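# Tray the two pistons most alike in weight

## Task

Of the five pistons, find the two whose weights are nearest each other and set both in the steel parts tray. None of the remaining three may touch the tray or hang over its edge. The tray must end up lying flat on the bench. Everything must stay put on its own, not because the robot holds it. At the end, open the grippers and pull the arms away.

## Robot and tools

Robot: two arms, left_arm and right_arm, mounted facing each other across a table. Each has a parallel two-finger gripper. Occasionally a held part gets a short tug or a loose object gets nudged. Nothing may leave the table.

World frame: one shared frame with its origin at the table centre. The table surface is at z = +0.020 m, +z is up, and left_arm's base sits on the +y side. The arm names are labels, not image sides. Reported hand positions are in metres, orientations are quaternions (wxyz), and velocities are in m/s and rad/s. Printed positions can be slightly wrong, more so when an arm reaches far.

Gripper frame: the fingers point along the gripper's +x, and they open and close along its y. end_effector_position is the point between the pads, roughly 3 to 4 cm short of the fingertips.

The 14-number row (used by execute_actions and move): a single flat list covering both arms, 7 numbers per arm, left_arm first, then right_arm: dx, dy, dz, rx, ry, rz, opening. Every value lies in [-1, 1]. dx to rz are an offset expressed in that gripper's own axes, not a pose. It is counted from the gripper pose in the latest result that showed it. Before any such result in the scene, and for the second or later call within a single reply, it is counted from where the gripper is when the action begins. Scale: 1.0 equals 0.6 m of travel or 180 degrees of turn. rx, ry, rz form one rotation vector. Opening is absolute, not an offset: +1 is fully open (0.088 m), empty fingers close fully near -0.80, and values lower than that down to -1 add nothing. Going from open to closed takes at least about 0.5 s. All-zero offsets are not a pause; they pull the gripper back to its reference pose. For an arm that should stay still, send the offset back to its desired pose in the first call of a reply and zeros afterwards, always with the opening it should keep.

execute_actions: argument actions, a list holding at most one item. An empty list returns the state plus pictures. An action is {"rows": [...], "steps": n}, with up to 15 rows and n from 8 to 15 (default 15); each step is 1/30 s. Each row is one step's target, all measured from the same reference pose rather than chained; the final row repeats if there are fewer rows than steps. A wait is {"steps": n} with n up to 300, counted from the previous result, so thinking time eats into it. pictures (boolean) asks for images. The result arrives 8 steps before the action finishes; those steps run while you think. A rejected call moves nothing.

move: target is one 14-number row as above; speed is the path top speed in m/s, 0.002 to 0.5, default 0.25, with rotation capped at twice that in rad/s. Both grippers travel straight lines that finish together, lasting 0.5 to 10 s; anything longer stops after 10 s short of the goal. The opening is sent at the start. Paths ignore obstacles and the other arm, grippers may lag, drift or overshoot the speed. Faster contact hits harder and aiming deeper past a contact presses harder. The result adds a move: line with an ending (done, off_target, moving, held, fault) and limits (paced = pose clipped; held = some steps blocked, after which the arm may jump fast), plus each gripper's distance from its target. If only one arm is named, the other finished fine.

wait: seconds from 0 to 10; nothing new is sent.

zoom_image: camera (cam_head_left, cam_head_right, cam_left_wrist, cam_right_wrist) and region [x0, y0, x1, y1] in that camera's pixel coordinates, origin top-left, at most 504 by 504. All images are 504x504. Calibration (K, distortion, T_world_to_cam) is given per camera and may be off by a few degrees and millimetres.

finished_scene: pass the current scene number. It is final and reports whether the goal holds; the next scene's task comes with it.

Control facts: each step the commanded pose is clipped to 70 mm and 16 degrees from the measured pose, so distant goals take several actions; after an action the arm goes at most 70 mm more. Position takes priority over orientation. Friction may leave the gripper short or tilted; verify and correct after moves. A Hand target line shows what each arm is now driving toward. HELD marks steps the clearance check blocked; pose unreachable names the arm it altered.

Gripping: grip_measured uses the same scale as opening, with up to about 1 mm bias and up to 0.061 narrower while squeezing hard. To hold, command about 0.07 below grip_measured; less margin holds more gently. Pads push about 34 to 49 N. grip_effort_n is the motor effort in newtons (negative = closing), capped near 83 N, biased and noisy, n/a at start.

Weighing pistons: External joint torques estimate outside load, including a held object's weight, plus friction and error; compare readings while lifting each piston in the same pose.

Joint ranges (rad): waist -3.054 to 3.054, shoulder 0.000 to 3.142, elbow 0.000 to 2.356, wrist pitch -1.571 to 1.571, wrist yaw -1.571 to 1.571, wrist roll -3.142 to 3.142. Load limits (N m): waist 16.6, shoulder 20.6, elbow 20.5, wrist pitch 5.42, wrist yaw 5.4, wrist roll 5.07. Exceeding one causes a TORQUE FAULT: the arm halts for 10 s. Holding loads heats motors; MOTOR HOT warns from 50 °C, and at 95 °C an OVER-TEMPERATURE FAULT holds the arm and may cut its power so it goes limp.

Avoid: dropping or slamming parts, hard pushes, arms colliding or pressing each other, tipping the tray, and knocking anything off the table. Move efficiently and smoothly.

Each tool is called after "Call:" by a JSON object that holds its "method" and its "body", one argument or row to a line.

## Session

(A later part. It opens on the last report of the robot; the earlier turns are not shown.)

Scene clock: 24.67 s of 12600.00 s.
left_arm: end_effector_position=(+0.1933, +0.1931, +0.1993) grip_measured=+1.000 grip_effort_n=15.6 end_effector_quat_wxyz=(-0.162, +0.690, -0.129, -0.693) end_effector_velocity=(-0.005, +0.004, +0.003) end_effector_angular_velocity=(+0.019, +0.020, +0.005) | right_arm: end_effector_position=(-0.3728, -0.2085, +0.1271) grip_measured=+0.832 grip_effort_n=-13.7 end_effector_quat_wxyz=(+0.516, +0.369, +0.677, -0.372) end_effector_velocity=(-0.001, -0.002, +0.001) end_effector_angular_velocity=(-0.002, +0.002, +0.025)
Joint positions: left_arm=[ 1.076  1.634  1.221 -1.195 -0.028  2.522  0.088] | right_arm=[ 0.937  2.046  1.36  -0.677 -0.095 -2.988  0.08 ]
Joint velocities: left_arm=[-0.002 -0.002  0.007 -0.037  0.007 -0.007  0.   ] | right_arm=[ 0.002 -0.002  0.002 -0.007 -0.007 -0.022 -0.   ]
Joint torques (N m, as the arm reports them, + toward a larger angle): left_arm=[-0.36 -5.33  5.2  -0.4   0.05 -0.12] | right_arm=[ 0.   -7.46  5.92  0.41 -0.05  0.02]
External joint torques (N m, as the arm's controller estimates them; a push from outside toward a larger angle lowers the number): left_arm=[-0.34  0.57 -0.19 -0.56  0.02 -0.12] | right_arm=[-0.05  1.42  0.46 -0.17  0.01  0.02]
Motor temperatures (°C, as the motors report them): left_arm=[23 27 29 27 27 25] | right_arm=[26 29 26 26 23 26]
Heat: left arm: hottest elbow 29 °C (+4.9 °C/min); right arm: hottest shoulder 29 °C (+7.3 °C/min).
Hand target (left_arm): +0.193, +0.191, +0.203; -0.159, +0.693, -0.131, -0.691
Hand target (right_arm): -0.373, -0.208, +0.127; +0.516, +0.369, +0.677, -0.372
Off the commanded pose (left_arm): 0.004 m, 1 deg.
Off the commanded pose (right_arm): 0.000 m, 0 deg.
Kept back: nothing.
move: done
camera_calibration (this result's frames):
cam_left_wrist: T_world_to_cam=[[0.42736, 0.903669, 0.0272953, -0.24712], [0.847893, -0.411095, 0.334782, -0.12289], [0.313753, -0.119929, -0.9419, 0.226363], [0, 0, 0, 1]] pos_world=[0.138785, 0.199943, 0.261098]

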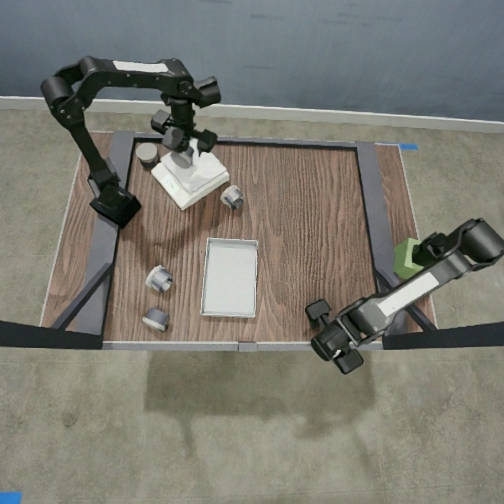

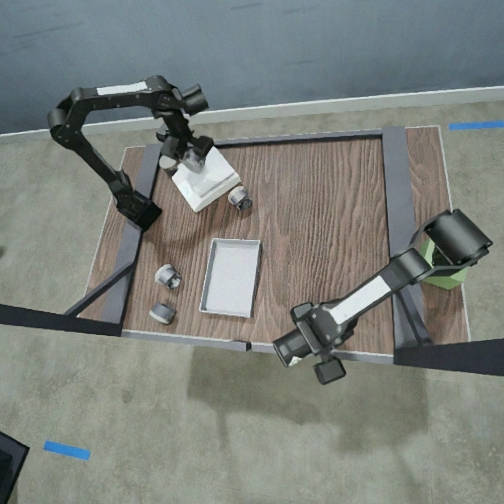

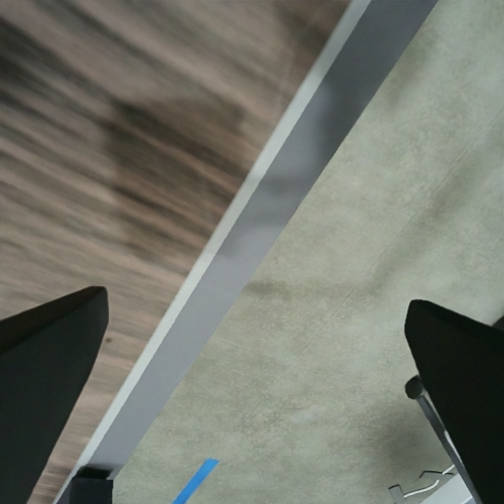

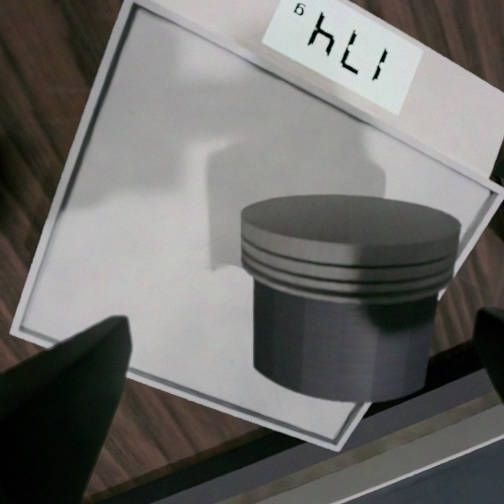

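Call:
{"method": "move", "body": {
  "target": [0,0.283,0.04,-0.367,0,0,1,0,0,0,0,0,0,0.83],
  "speed": 0.35
}}

Call:
{"method": "move", "body": {
  "target": [0.11,0,0,0,0,0,1,0,0,0,0,0,0,0.83]
}}

Scene clock: 28.00 s of 12600.00 s.
left_arm: end_effector_position=(+0.1043, +0.0489, +0.1937) grip_measured=+1.000 grip_effort_n=15.1 end_effector_quat_wxyz=(+0.242, +0.666, +0.267, -0.653) end_effector_velocity=(+0.003, -0.003, +0.001) end_effector_angular_velocity=(-0.009, -0.025, +0.033) | right_arm: end_effector_position=(-0.3728, -0.2085, +0.1271) grip_measured=+0.832 grip_effort_n=-13.3 end_effector_quat_wxyz=(+0.516, +0.369, +0.677, -0.372) end_effector_velocity=(-0.002, -0.000, +0.001) end_effector_angular_velocity=(+0.001, +0.011, -0.003)
Joint positions: left_arm=[ 0.681  2.049  1.73  -1.292 -0.011  0.977  0.088] | right_arm=[ 0.937  2.046  1.36  -0.677 -0.095 -2.988  0.08 ]
Joint velocities: left_arm=[-0.002  0.002  0.007  0.007 -0.022 -0.037  0.   ] | right_arm=[ 0.002 -0.002 -0.002  0.007 -0.007  0.007 -0.   ]
Joint torques (N m, as the arm reports them, + toward a larger angle): left_arm=[-0.39 -6.34  5.22 -0.32  0.08 -0.14] | right_arm=[ 0.02 -7.47  5.91  0.42 -0.06  0.02]
External joint torques (N m, as the arm's controller estimates them; a push from outside toward a larger angle lowers the number): left_arm=[-0.39  2.72 -0.39 -0.59  0.05 -0.14] | right_arm=[-0.03  1.37  0.51 -0.15  0.01  0.02]
Motor temperatures (°C, as the motors report them): left_arm=[23 28 30 27 27 25] | right_arm=[26 30 26 26 23 26]
Heat: left arm: hottest elbow 30 °C (+6.4 °C/min); right arm: hottest shoulder 30 °C (+8.6 °C/min).
Hand target (left_arm): +0.103, +0.047, +0.192; +0.241, +0.666, +0.270, -0.652
Hand target (right_arm): -0.373, -0.208, +0.127; +0.516, +0.369, +0.677, -0.372
Off the commanded pose (left_arm): 0.003 m, 0 deg.
Off the commanded pose (right_arm): 0.000 m, 0 deg.
Kept back: nothing.
move: done
camera_calibration (this result's frames):
cam_left_wrist: T_world_to_cam=[[-0.651388, 0.758668, 0.0108004, 0.0441794], [0.705216, 0.60012, 0.377528, -0.147683], [0.279937, 0.253534, -0.925935, 0.213957], [0, 0, 0, 1]] pos_world=[0.0730316, 0.00086443, 0.253387]

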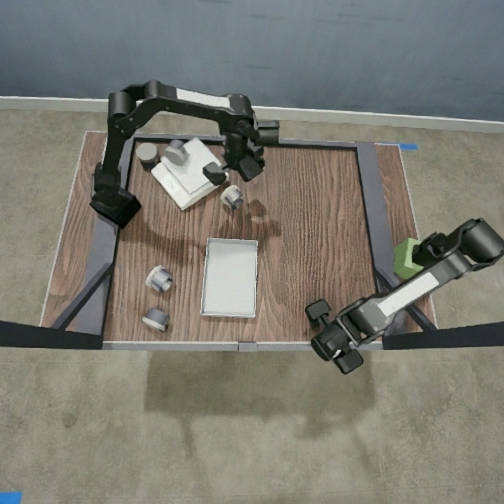

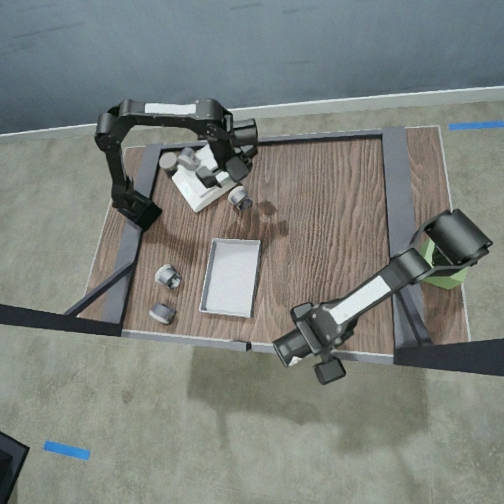

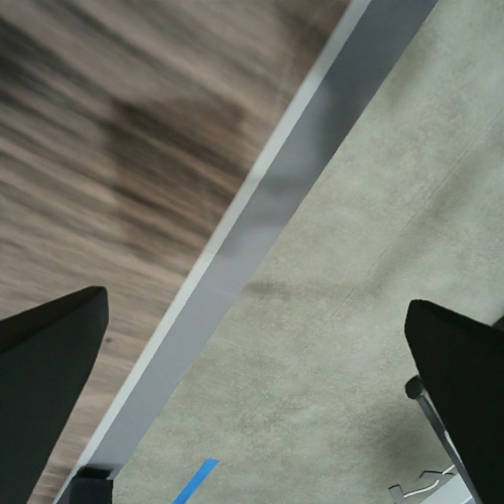

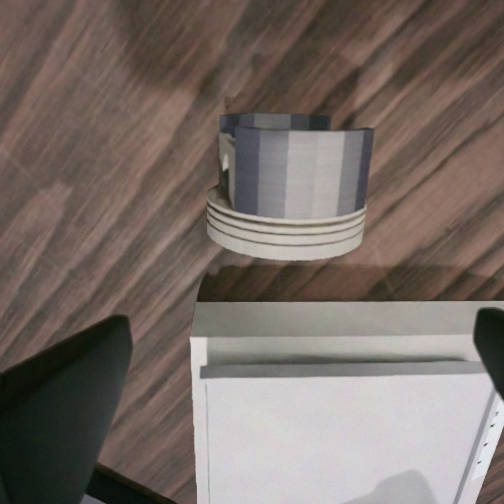

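Scene clock: 28.87 s of 12600.00 s.
left_arm: end_effector_position=(+0.1042, +0.0495, +0.1333) grip_measured=+1.000 grip_effort_n=15.6 end_effector_quat_wxyz=(+0.247, +0.665, +0.262, -0.654) end_effector_velocity=(+0.001, +0.010, -0.003) end_effector_angular_velocity=(+0.039, -0.016, -0.010) | right_arm: end_effector_position=(-0.3728, -0.2085, +0.1271) grip_measured=+0.832 grip_effort_n=-13.3 end_effector_quat_wxyz=(+0.516, +0.369, +0.677, -0.372) end_effector_velocity=(-0.001, -0.003, +0.000) end_effector_angular_velocity=(-0.017, +0.013, +0.009)
Joint positions: left_arm=[ 0.681  2.08   1.533 -1.049 -0.011  0.977  0.088] | right_arm=[ 0.937  2.046  1.36  -0.677 -0.095 -2.988  0.08 ]
Joint velocities: left_arm=[-0.002 -0.002 -0.017 -0.022 -0.022  0.007  0.   ] | right_arm=[-0.002 -0.002 -0.002 -0.007 -0.022 -0.007 -0.   ]
Joint torques (N m, as the arm reports them, + toward a larger angle): left_arm=[ 0.14 -7.03  3.01  0.14  0.05  0.04] | right_arm=[ 0.03 -7.48  5.94  0.41 -0.06  0.02]
External joint torques (N m, as the arm's controller estimates them; a push from outside toward a larger angle lowers the number): left_arm=[ 0.12  2.   -2.34 -0.12  0.02  0.04] | right_arm=[-0.04  1.34  0.57 -0.14  0.01  0.02]
Motor temperatures (°C, as the motors report them): left_arm=[23 28 30 27 27 25] | right_arm=[26 30 26 26 23 26]
Heat: left arm: hottest elbow 30 °C (+6.2 °C/min); right arm: hottest shoulder 30 °C (+8.3 °C/min).
Hand target (left_arm): +0.104, +0.052, +0.128; +0.242, +0.666, +0.267, -0.653
Hand target (right_arm): -0.373, -0.208, +0.127; +0.516, +0.369, +0.677, -0.372
Off the commanded pose (left_arm): 0.006 m, 1 deg.
Off the commanded pose (right_arm): 0.000 m, 0 deg.
Kept back: nothing.
move: done
camera_calibration (this result's frames):
cam_left_wrist: T_world_to_cam=[[-0.651398, 0.758735, -0.00143232, 0.0458967], [0.704443, 0.605485, 0.370336, -0.12443], [0.281854, 0.240227, -0.928897, 0.158729], [0, 0, 0, 1]] pos_world=[0.0728124, 0.00238602, 0.19359]

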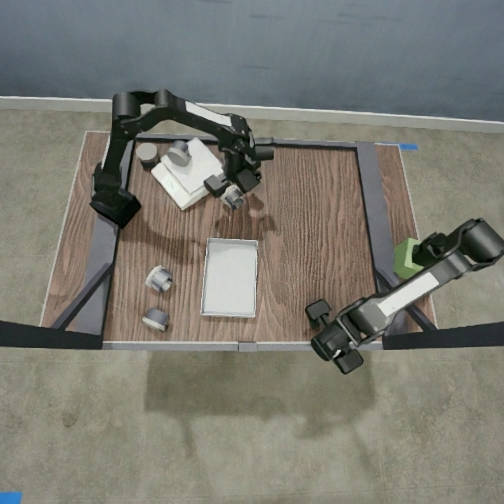

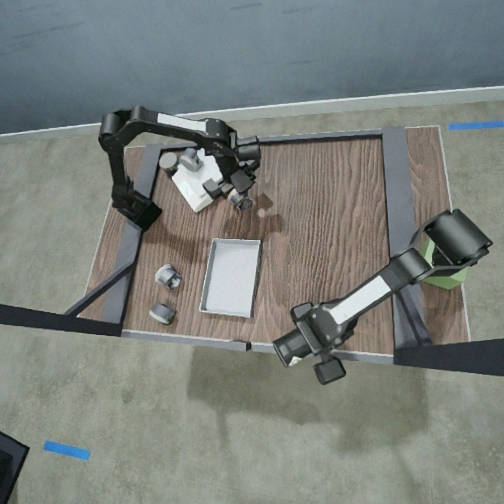

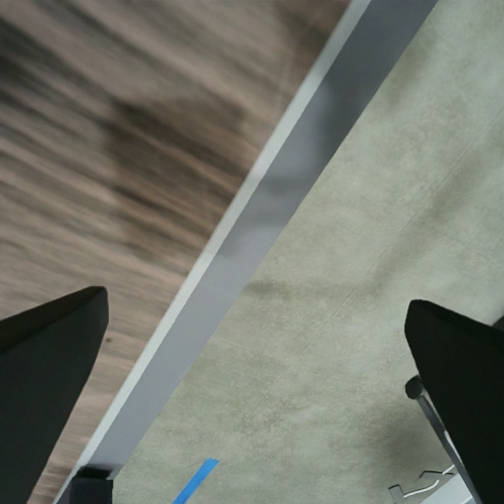

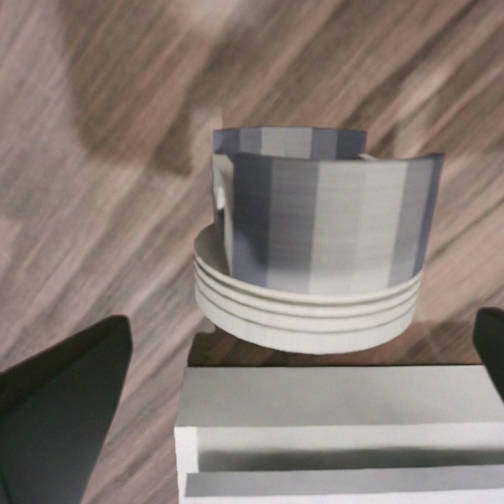

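Call:
{"method": "move", "body": {
  "target": [0.06,-0.015,-0.011,0,0,0,1,0,0,0,0,0,0,0.83],
  "speed": 0.12
}}

Scene clock: 29.90 s of 12600.00 s.
left_arm: end_effector_position=(+0.1028, +0.0590, +0.1022) grip_measured=+1.000 grip_effort_n=15.6 end_effector_quat_wxyz=(+0.251, +0.664, +0.258, -0.655) end_effector_velocity=(-0.002, +0.000, -0.003) end_effector_angular_velocity=(-0.008, +0.006, -0.010) | right_arm: end_effector_position=(-0.3728, -0.2085, +0.1271) grip_measured=+0.832 grip_effort_n=-14.2 end_effector_quat_wxyz=(+0.516, +0.369, +0.677, -0.372) end_effector_velocity=(-0.003, -0.003, +0.002) end_effector_angular_velocity=(-0.021, +0.027, +0.012)
Joint positions: left_arm=[ 0.681  2.08   1.4   -0.905 -0.011  0.977  0.088] | right_arm=[ 0.937  2.046  1.36  -0.677 -0.095 -2.988  0.08 ]
Joint velocities: left_arm=[-0.002 -0.002 -0.017  0.022  0.007  0.007  0.   ] | right_arm=[-0.002 -0.002  0.002 -0.007 -0.037 -0.007  0.   ]
Joint torques (N m, as the arm reports them, + toward a larger angle): left_arm=[ 0.15 -6.8   3.07  0.09  0.05  0.04] | right_arm=[ 0.04 -7.49  5.93  0.4  -0.06  0.02]
External joint torques (N m, as the arm's controller estimates them; a push from outside toward a larger angle lowers the number): left_arm=[ 0.11  1.99 -2.08 -0.21  0.02  0.04] | right_arm=[ 0.    1.38  0.49 -0.17  0.01  0.02]
Motor temperatures (°C, as the motors report them): left_arm=[23 28 30 27 27 25] | right_arm=[26 30 26 26 23 26]
Heat: left arm: hottest elbow 30 °C (+6.0 °C/min); right arm: hottest shoulder 30 °C (+8.0 °C/min).
Hand target (left_arm): +0.103, +0.062, +0.098; +0.247, +0.665, +0.263, -0.654
Hand target (right_arm): -0.373, -0.208, +0.127; +0.516, +0.369, +0.677, -0.372
Off the commanded pose (left_arm): 0.005 m, 1 deg.
Off the commanded pose (right_arm): 0.000 m, 0 deg.
Kept back: nothing.
move: done
camera_calibration (this result's frames):
cam_left_wrist: T_world_to_cam=[[-0.651387, 0.75866, -0.0114115, 0.038789], [0.703823, 0.609785, 0.364411, -0.11727], [0.283423, 0.229341, -0.931168, 0.128643], [0, 0, 0, 1]] pos_world=[0.0713437, 0.0125788, 0.162966]

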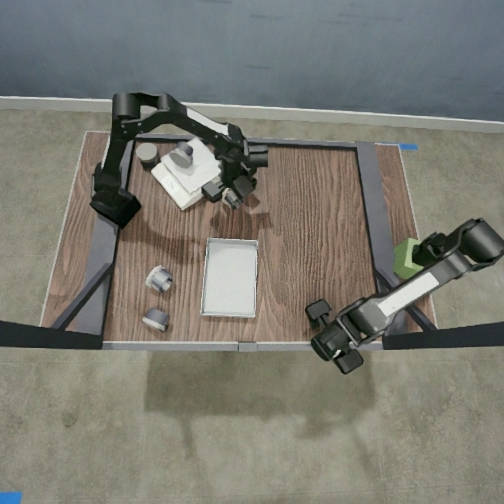

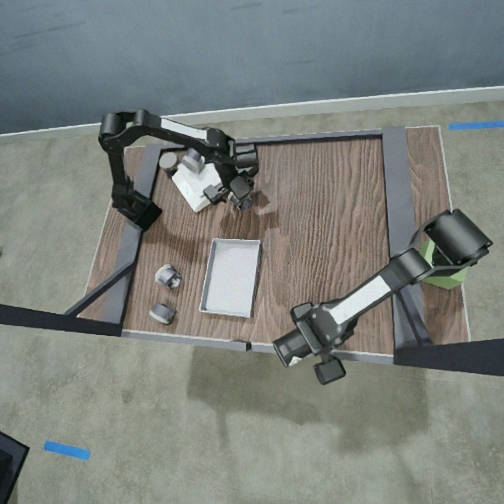

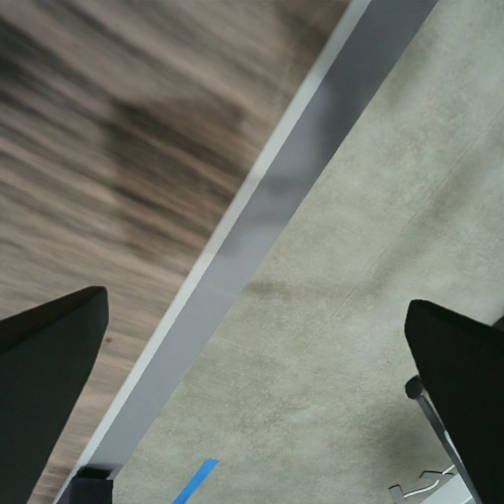

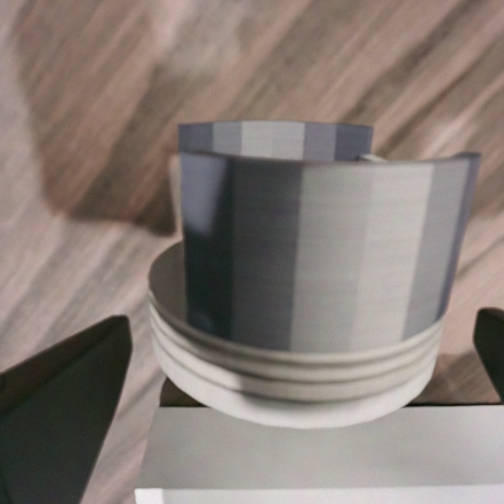

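Call:
{"method": "move", "body": {
  "target": [0.068,0,-0.003,0,0,0,1,0,0,0,0,0,0,0.83],
  "speed": 0.08
}}

Call:
{"method": "move", "body": {
  "target": [0,0,0,0,0,0,0.5,0,0,0,0,0,0,0.83]
}}

Scene clock: 31.07 s of 12600.00 s.
left_arm: end_effector_position=(+0.1039, +0.0575, +0.0671) grip_measured=+1.000 grip_effort_n=15.6 end_effector_quat_wxyz=(+0.257, +0.663, +0.253, -0.656) end_effector_velocity=(+0.000, -0.001, +0.000) end_effector_angular_velocity=(-0.006, -0.008, +0.005) | right_arm: end_effector_position=(-0.3728, -0.2085, +0.1271) grip_measured=+0.832 grip_effort_n=-13.7 end_effector_quat_wxyz=(+0.516, +0.369, +0.677, -0.372) end_effector_velocity=(+0.003, -0.004, -0.001) end_effector_angular_velocity=(-0.021, -0.007, +0.006)
Joint positions: left_arm=[ 0.684  2.138  1.335 -0.766 -0.011  0.978  0.088] | right_arm=[ 0.937  2.046  1.36  -0.677 -0.095 -2.988  0.08 ]
Joint velocities: left_arm=[-0.002 -0.002 -0.002  0.007 -0.007 -0.007  0.   ] | right_arm=[-0.002 -0.002 -0.002 -0.022 -0.007 -0.007  0.   ]
Joint torques (N m, as the arm reports them, + toward a larger angle): left_arm=[ 0.24 -6.36  2.79  0.08  0.05  0.07] | right_arm=[ 0.03 -7.48  5.91  0.42 -0.06  0.03]
External joint torques (N m, as the arm's controller estimates them; a push from outside toward a larger angle lowers the number): left_arm=[ 0.19  2.54 -2.08 -0.24  0.02  0.07] | right_arm=[ 0.03  1.35  0.53 -0.13  0.    0.03]
Motor temperatures (°C, as the motors report them): left_arm=[23 28 30 27 27 25] | right_arm=[26 30 26 26 23 26]
Heat: left arm: hottest elbow 30 °C (+5.8 °C/min); right arm: hottest shoulder 30 °C (+7.7 °C/min).
Hand target (left_arm): +0.105, +0.061, +0.062; +0.251, +0.664, +0.258, -0.655
Hand target (right_arm): -0.373, -0.208, +0.127; +0.516, +0.369, +0.677, -0.372
Off the commanded pose (left_arm): 0.007 m, 1 deg.
Off the commanded pose (right_arm): 0.000 m, 0 deg.
Kept back: nothing.
move: done
camera_calibration (this result's frames):
cam_left_wrist: T_world_to_cam=[[-0.651925, 0.757884, -0.0245951, 0.0412143], [0.702549, 0.615895, 0.356509, -0.104017], [0.28534, 0.215138, -0.933968, 0.0967939], [0, 0, 0, 1]] pos_world=[0.0723264, 0.0120038, 0.128499]

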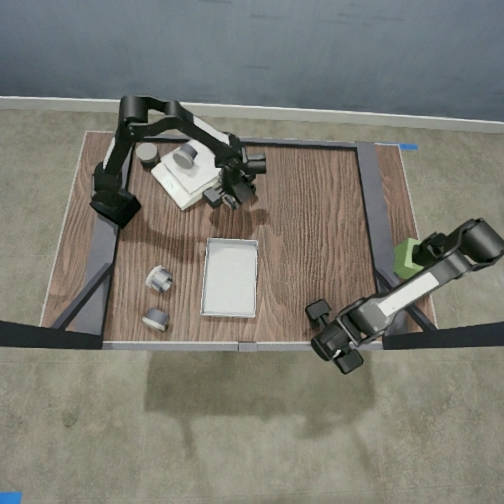

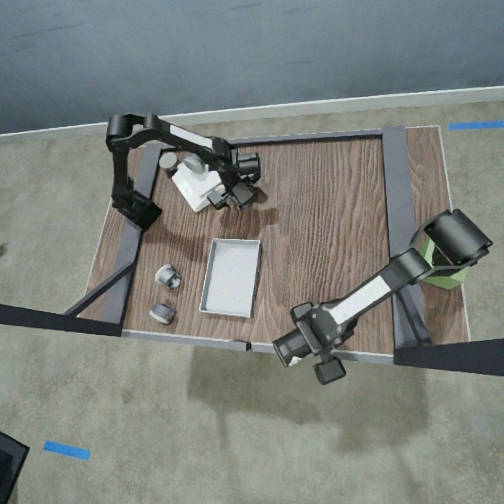

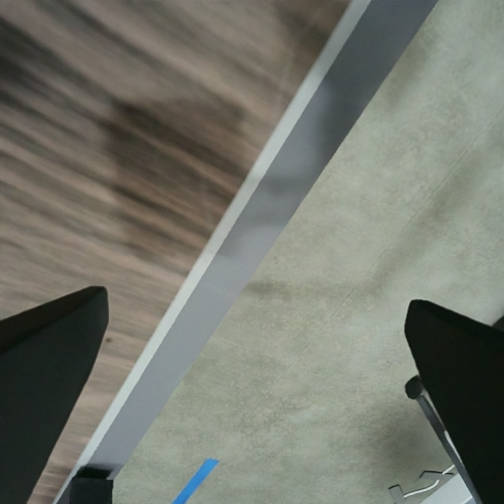

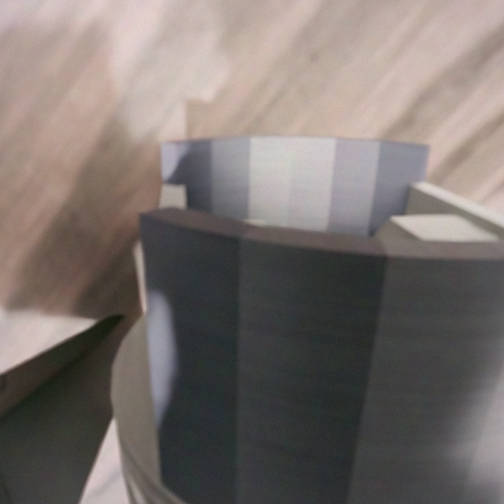

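Scene clock: 31.57 s of 12600.00 s.
left_arm: end_effector_position=(+0.1038, +0.0576, +0.0671) grip_measured=+0.570 grip_effort_n=-83.5 end_effector_quat_wxyz=(+0.256, +0.663, +0.253, -0.656) end_effector_velocity=(-0.002, +0.002, +0.000) end_effector_angular_velocity=(+0.006, +0.008, +0.020) | right_arm: end_effector_position=(-0.3728, -0.2085, +0.1271) grip_measured=+0.832 grip_effort_n=-13.7 end_effector_quat_wxyz=(+0.516, +0.369, +0.677, -0.372) end_effector_velocity=(-0.003, -0.000, +0.005) end_effector_angular_velocity=(-0.002, +0.019, +0.024)
Joint positions: left_arm=[ 0.684  2.138  1.335 -0.766 -0.01   0.978  0.067] | right_arm=[ 0.937  2.046  1.36  -0.677 -0.095 -2.988  0.08 ]
Joint velocities: left_arm=[-0.002 -0.002 -0.002 -0.007  0.007 -0.022 -0.   ] | right_arm=[-0.002 -0.007  0.007 -0.007 -0.022 -0.022 -0.   ]
Joint torques (N m, as the arm reports them, + toward a larger angle): left_arm=[-0.08 -7.58  3.52 -0.02  0.06  0.  ] | right_arm=[ 0.03 -7.49  5.93  0.41 -0.06  0.02]
External joint torques (N m, as the arm's controller estimates them; a push from outside toward a larger angle lowers the number): left_arm=[-0.08  1.32 -1.35 -0.34  0.02  0.  ] | right_arm=[ 0.03  1.51  0.4  -0.17  0.    0.02]
Motor temperatures (°C, as the motors report them): left_arm=[23 28 30 27 27 25] | right_arm=[26 30 26 26 23 26]
Heat: left arm: hottest elbow 30 °C (+5.7 °C/min); right arm: hottest shoulder 30 °C (+7.6 °C/min).
Hand target (left_arm): +0.104, +0.058, +0.067; +0.257, +0.663, +0.253, -0.656
Hand target (right_arm): -0.373, -0.208, +0.127; +0.516, +0.369, +0.677, -0.372
Off the commanded pose (left_arm): 0.000 m, 0 deg.
Off the commanded pose (right_arm): 0.000 m, 0 deg.
Kept back: nothing.
move: done
camera_calibration (this result's frames):
cam_left_wrist: T_world_to_cam=[[-0.651935, 0.757893, -0.0240688, 0.0410786], [0.702703, 0.61578, 0.356403, -0.104016], [0.284936, 0.215438, -0.934022, 0.0968252], [0, 0, 0, 1]] pos_world=[0.072284, 0.0120581, 0.128497]

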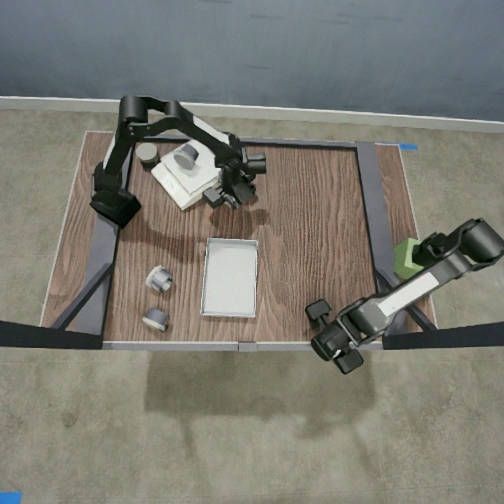

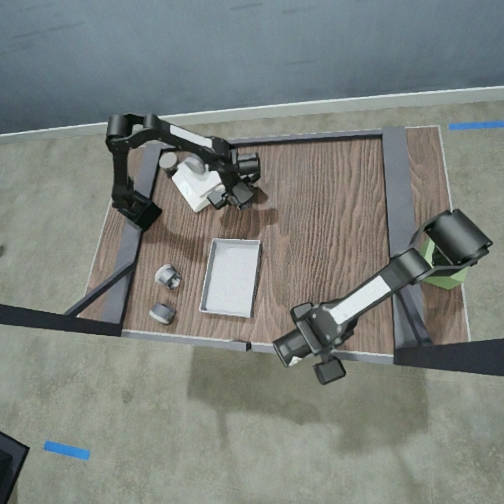

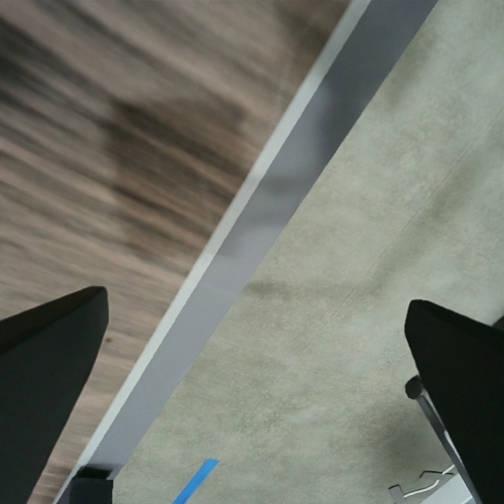

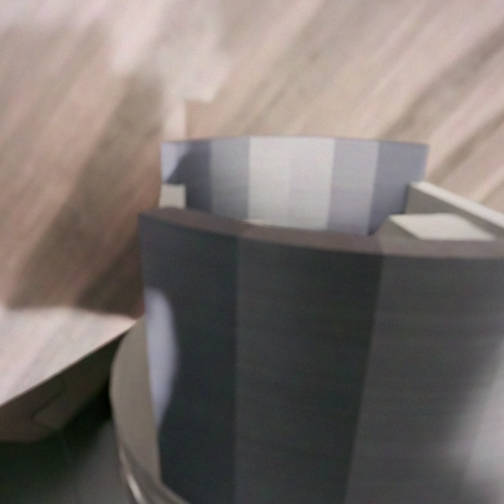

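Call:
{"method": "move", "body": {
  "target": [-0.15,0,0,0,0,0,0.5,0,0,0,0,0,0,0.83]
}}

Call:
{"method": "zoom_image", "body": {
  "camera": "cam_head_left",
  "region": [130,120,260,220]
}}

Scene clock: 32.73 s of 12600.00 s.
left_arm: end_effector_position=(+0.1034, +0.0604, +0.1509) grip_measured=+0.570 grip_effort_n=-83.5 end_effector_quat_wxyz=(+0.251, +0.664, +0.259, -0.655) end_effector_velocity=(-0.000, +0.004, +0.002) end_effector_angular_velocity=(+0.020, -0.019, -0.000) | right_arm: end_effector_position=(-0.3728, -0.2085, +0.1271) grip_measured=+0.832 grip_effort_n=-13.7 end_effector_quat_wxyz=(+0.516, +0.369, +0.677, -0.372) end_effector_velocity=(-0.001, +0.001, +0.003) end_effector_angular_velocity=(+0.010, +0.010, +0.020)
Joint positions: left_arm=[ 0.684  2.012  1.505 -1.078 -0.01   0.978  0.067] | right_arm=[ 0.937  2.046  1.36  -0.677 -0.095 -2.988  0.08 ]
Joint velocities: left_arm=[-0.007 -0.002  0.002 -0.022 -0.022 -0.007 -0.   ] | right_arm=[-0.002 -0.007 -0.002  0.007 -0.007 -0.022 -0.   ]
Joint torques (N m, as the arm reports them, + toward a larger angle): left_arm=[-0.29 -8.27  5.64 -0.31  0.05 -0.08] | right_arm=[ 0.03 -7.46  5.91  0.42 -0.06  0.02]
External joint torques (N m, as the arm's controller estimates them; a push from outside toward a larger angle lowers the number): left_arm=[-0.24  0.31  0.26 -0.59  0.01 -0.08] | right_arm=[ 0.09  1.5   0.42 -0.16  0.    0.02]
Motor temperatures (°C, as the motors report them): left_arm=[23 29 30 27 27 25] | right_arm=[26 30 26 26 23 26]
Heat: left arm: hottest elbow 30 °C (+5.5 °C/min); right arm: hottest shoulder 30 °C (+7.3 °C/min).
Hand target (left_arm): +0.103, +0.057, +0.157; +0.257, +0.663, +0.253, -0.656
Hand target (right_arm): -0.373, -0.208, +0.127; +0.516, +0.369, +0.677, -0.372
Off the commanded pose (left_arm): 0.007 m, 1 deg.
Off the commanded pose (right_arm): 0.000 m, 0 deg.
Kept back: nothing.
move: done
camera_calibration (this result's frames):
cam_left_wrist: T_world_to_cam=[[-0.651977, 0.758179, -0.00957152, 0.0384898], [0.703601, 0.609653, 0.365061, -0.136373], [0.282617, 0.231277, -0.930934, 0.173463], [0, 0, 0, 1]] pos_world=[0.0720231, 0.0138401, 0.211636]

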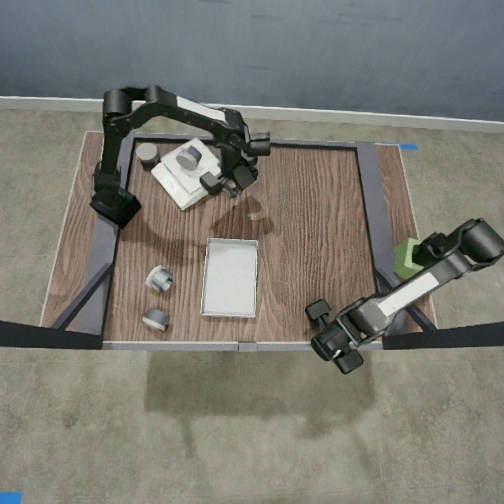

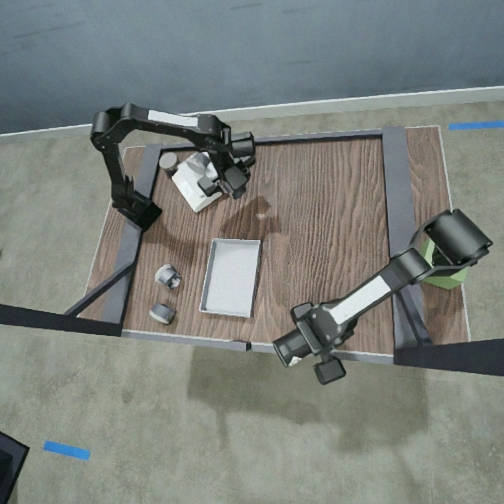

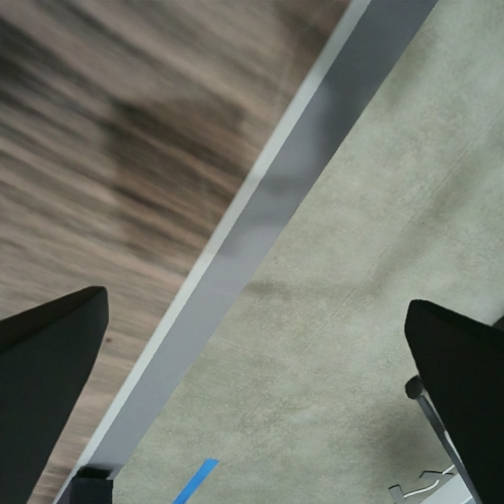

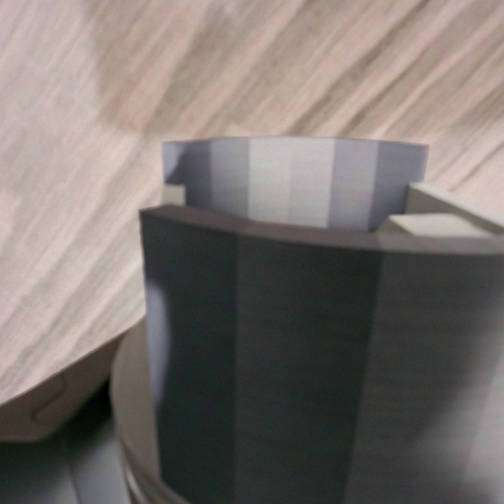

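Region (130, 120, 260, 220) of cam_head_left's 504x504 image, scaled by 3.877, with more detail than that image has; it fills the top 388 rows of this view, and the rest is white.

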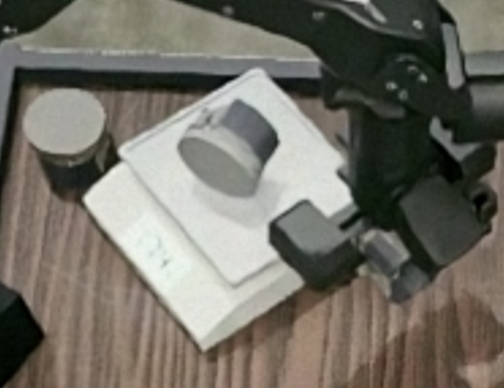

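Call:
{"method": "move", "body": {
  "target": [0.028,-0.045,-0.16,0,0,0,0.5,0,0,0,0,0,0,0.83],
  "speed": 0.06
}}

Call:
{"method": "zoom_image", "body": {
  "camera": "cam_head_left",
  "region": [130,120,260,220]
}}

Scene clock: 35.00 s of 12600.00 s.
left_arm: end_effector_position=(+0.1549, +0.1442, +0.1334) grip_measured=+0.570 grip_effort_n=-83.5 end_effector_quat_wxyz=(+0.247, +0.665, +0.263, -0.655) end_effector_velocity=(+0.002, +0.002, +0.001) end_effector_angular_velocity=(+0.001, -0.023, -0.010) | right_arm: end_effector_position=(-0.3728, -0.2085, +0.1271) grip_measured=+0.832 grip_effort_n=-13.7 end_effector_quat_wxyz=(+0.516, +0.369, +0.677, -0.372) end_effector_velocity=(+0.000, -0.001, +0.001) end_effector_angular_velocity=(-0.008, +0.005, -0.008)
Joint positions: left_arm=[ 0.891  1.796  1.136 -0.933 -0.014  1.186  0.067] | right_arm=[ 0.937  2.046  1.36  -0.677 -0.095 -2.988  0.08 ]
Joint velocities: left_arm=[-0.002 -0.012 -0.012  0.007 -0.022  0.007 -0.   ] | right_arm=[-0.002 -0.002  0.002 -0.007 -0.007  0.007 -0.   ]
Joint torques (N m, as the arm reports them, + toward a larger angle): left_arm=[ 0.44 -7.22  3.3   0.03  0.03  0.08] | right_arm=[ 0.02 -7.49  5.89  0.42 -0.05  0.02]
External joint torques (N m, as the arm's controller estimates them; a push from outside toward a larger angle lowers the number): left_arm=[ 0.43 -0.42 -1.84 -0.23  0.    0.08] | right_arm=[-0.02  1.37  0.48 -0.14  0.01  0.01]
Motor temperatures (°C, as the motors report them): left_arm=[23 30 30 27 27 25] | right_arm=[26 30 26 26 23 26]
Heat: left arm: hottest shoulder 30 °C (+5.1 °C/min); right arm: hottest shoulder 30 °C (+6.9 °C/min).
Hand target (left_arm): +0.156, +0.146, +0.136; +0.250, +0.665, +0.259, -0.654
Hand target (right_arm): -0.373, -0.208, +0.127; +0.516, +0.369, +0.677, -0.372
Off the commanded pose (left_arm): 0.003 m, 1 deg.
Off the commanded pose (right_arm): 0.000 m, 0 deg.
Kept back: nothing.
move: done
camera_calibration (this result's frames):
cam_left_wrist: T_world_to_cam=[[-0.651402, 0.758733, -0.000280014, 0.00696241], [0.705172, 0.605553, 0.368834, -0.217408], [0.280016, 0.240062, -0.929495, 0.12219], [0, 0, 0, 1]] pos_world=[0.12363, 0.0970361, 0.193765]

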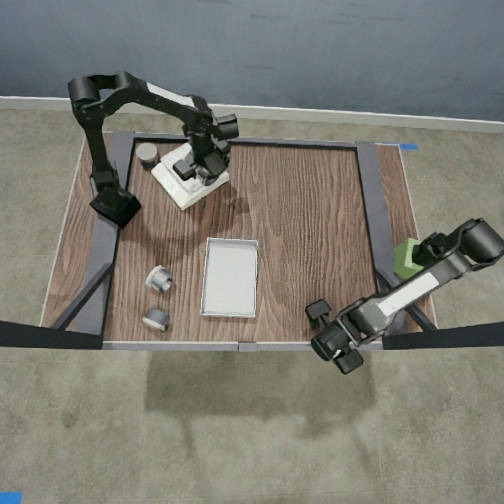

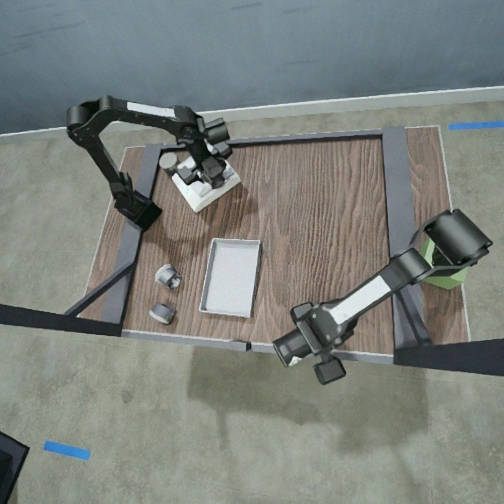

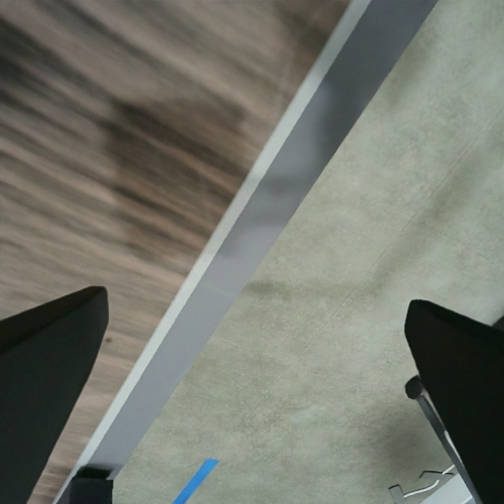

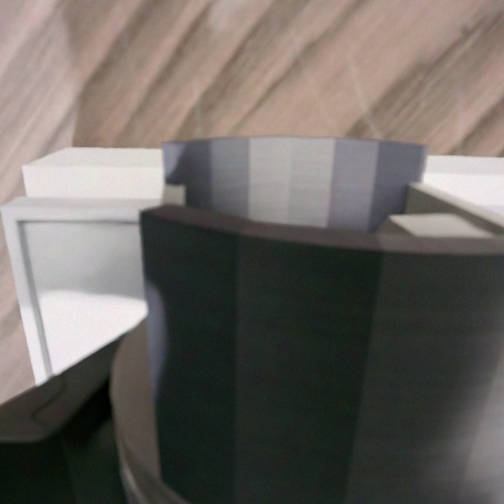

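Region (130, 120, 260, 220) of cam_head_left's 504x504 image, scaled by 3.877, with more detail than that image has; it fills the top 388 rows of this view, and the rest is white.

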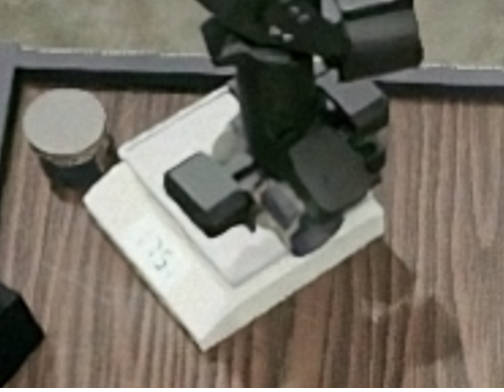

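Skirt still overhangs the rim; go further in.

Call:
{"method": "move", "body": {
  "target": [0.004,0,-0.035,0,0,0,0.5,0,0,0,0,0,0,0.83],
  "speed": 0.04
}}

Call:
{"method": "move", "body": {
  "target": [0.012,0,0,0,0,0,0.5,0,0,0,0,0,0,0.83],
  "speed": 0.04
}}

Scene clock: 36.17 s of 12600.00 s.
left_arm: end_effector_position=(+0.1688, +0.1557, +0.1303) grip_measured=+0.570 grip_effort_n=-83.5 end_effector_quat_wxyz=(+0.245, +0.664, +0.263, -0.656) end_effector_velocity=(+0.004, +0.002, +0.000) end_effector_angular_velocity=(+0.002, -0.023, +0.009) | right_arm: end_effector_position=(-0.3728, -0.2085, +0.1271) grip_measured=+0.832 grip_effort_n=-13.7 end_effector_quat_wxyz=(+0.516, +0.369, +0.677, -0.372) end_effector_velocity=(+0.000, -0.004, -0.001) end_effector_angular_velocity=(-0.021, +0.010, +0.009)
Joint positions: left_arm=[ 0.949  1.784  1.107 -0.92  -0.012  1.247  0.067] | right_arm=[ 0.937  2.046  1.36  -0.677 -0.095 -2.988  0.08 ]
Joint velocities: left_arm=[ 0.002 -0.007 -0.007  0.007 -0.022 -0.007 -0.   ] | right_arm=[-0.002 -0.002 -0.007 -0.007 -0.022 -0.007  0.   ]
Joint torques (N m, as the arm reports them, + toward a larger angle): left_arm=[ 0.71 -6.66  2.62  0.04 -0.07  0.09] | right_arm=[ 0.02 -7.46  5.92  0.41 -0.06  0.03]
External joint torques (N m, as the arm's controller estimates them; a push from outside toward a larger angle lowers the number): left_arm=[ 0.69  0.09 -2.54 -0.23 -0.11  0.09] | right_arm=[-0.06  1.35  0.57 -0.13  0.01  0.03]
Motor temperatures (°C, as the motors report them): left_arm=[23 30 30 27 27 25] | right_arm=[26 30 26 26 23 26]
Heat: left arm: hottest shoulder 30 °C (+5.0 °C/min); right arm: hottest shoulder 30 °C (+6.6 °C/min).
Hand target (left_arm): +0.170, +0.158, +0.131; +0.246, +0.665, +0.263, -0.654
Hand target (right_arm): -0.373, -0.208, +0.127; +0.516, +0.369, +0.677, -0.372
Off the commanded pose (left_arm): 0.003 m, 0 deg.
Off the commanded pose (right_arm): 0.000 m, 0 deg.
Kept back: nothing.
move: done
camera_calibration (this result's frames):
cam_left_wrist: T_world_to_cam=[[-0.6497, 0.760178, 0.00431811, 0.00615822], [0.708066, 0.603075, 0.367347, -0.233027], [0.276645, 0.241723, -0.930074, 0.113038], [0, 0, 0, 1]] pos_world=[0.137728, 0.108528, 0.190709]

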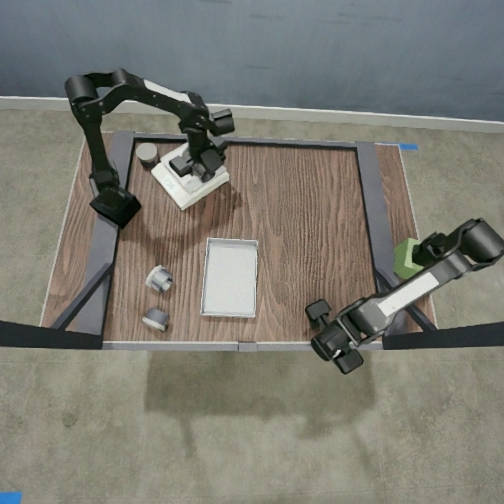

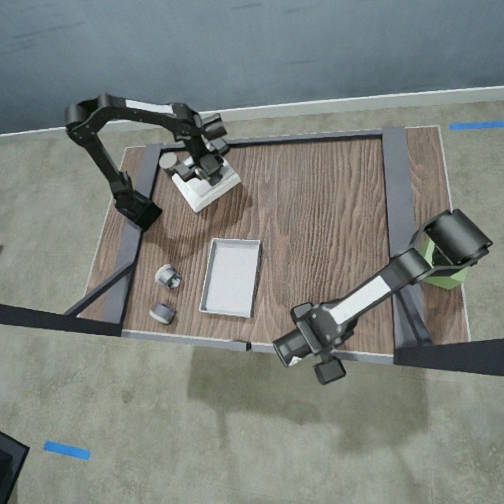

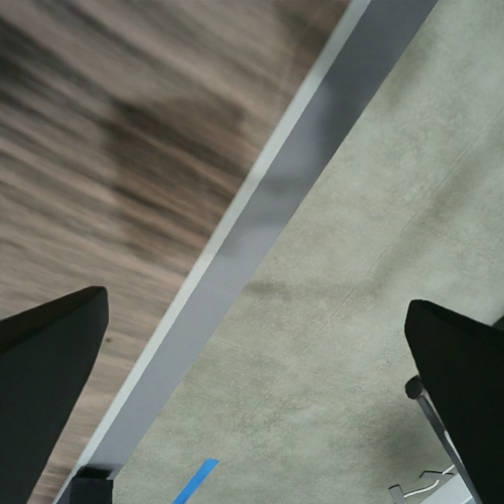

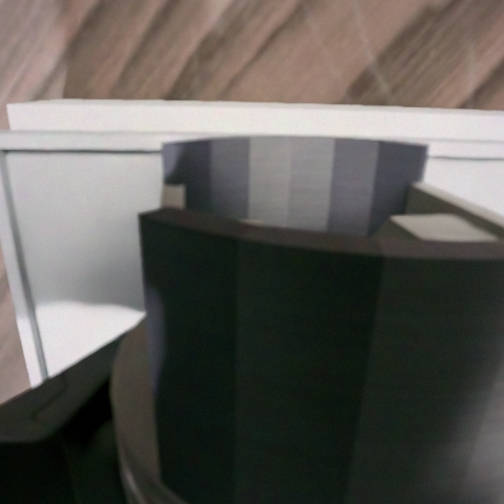

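Scene clock: 36.87 s of 12600.00 s.
left_arm: end_effector_position=(+0.1697, +0.1540, +0.1286) grip_measured=+0.570 grip_effort_n=-83.5 end_effector_quat_wxyz=(+0.249, +0.664, +0.259, -0.656) end_effector_velocity=(-0.000, +0.006, -0.002) end_effector_angular_velocity=(+0.019, +0.000, -0.005) | right_arm: end_effector_position=(-0.3728, -0.2085, +0.1271) grip_measured=+0.832 grip_effort_n=-13.7 end_effector_quat_wxyz=(+0.516, +0.369, +0.677, -0.372) end_effector_velocity=(+0.001, -0.002, -0.002) end_effector_angular_velocity=(-0.013, -0.002, +0.006)
Joint positions: left_arm=[ 0.949  1.784  1.099 -0.899 -0.012  1.247  0.067] | right_arm=[ 0.937  2.046  1.36  -0.677 -0.095 -2.988  0.08 ]
Joint velocities: left_arm=[ 0.002 -0.002 -0.012 -0.007 -0.007  0.007 -0.   ] | right_arm=[-0.002  0.002 -0.002 -0.007 -0.007 -0.007 -0.   ]
Joint torques (N m, as the arm reports them, + toward a larger angle): left_arm=[-0.1  -4.44  2.87  0.49  0.06 -0.02] | right_arm=[ 0.01 -7.46  5.91  0.41 -0.06  0.03]
External joint torques (N m, as the arm's controller estimates them; a push from outside toward a larger angle lowers the number): left_arm=[-0.13  2.23 -2.17  0.23  0.02 -0.02] | right_arm=[ 0.05  1.32  0.54 -0.14  0.    0.02]
Motor temperatures (°C, as the motors report them): left_arm=[23 30 30 27 27 25] | right_arm=[26 30 26 26 23 26]
Heat: left arm: hottest shoulder 30 °C (+4.9 °C/min); right arm: hottest shoulder 30 °C (+6.5 °C/min).
Hand target (left_arm): +0.169, +0.156, +0.123; +0.245, +0.664, +0.263, -0.656
Hand target (right_arm): -0.373, -0.208, +0.127; +0.516, +0.369, +0.677, -0.372
Off the commanded pose (left_arm): 0.006 m, 1 deg.
Off the commanded pose (right_arm): 0.000 m, 0 deg.
Kept back: nothing.
move: done
camera_calibration (this result's frames):
cam_left_wrist: T_world_to_cam=[[-0.64998, 0.759908, -0.00808534, 0.00970956], [0.705942, 0.607692, 0.363809, -0.231857], [0.281375, 0.230761, -0.931439, 0.112621], [0, 0, 0, 1]] pos_world=[0.1383, 0.107531, 0.18933]

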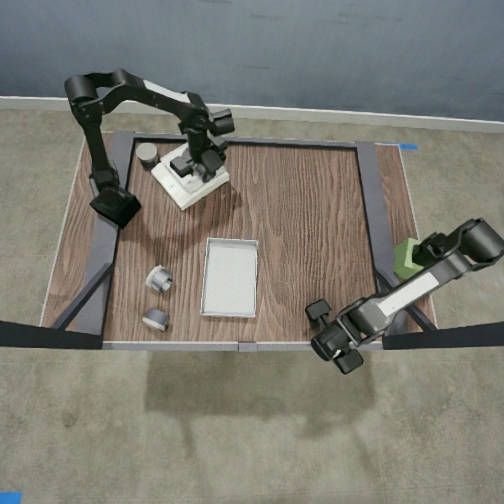

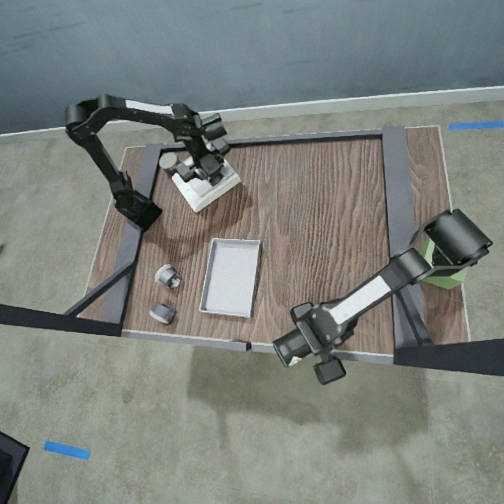

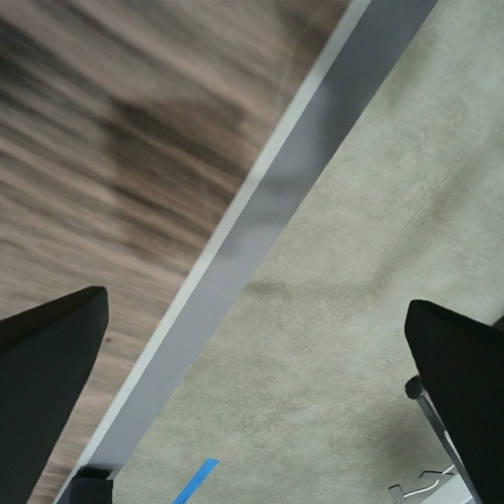

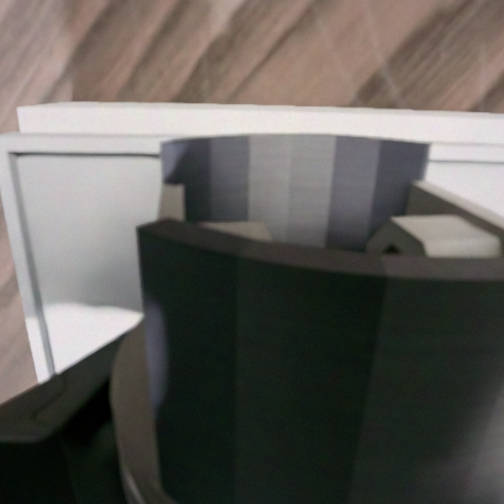

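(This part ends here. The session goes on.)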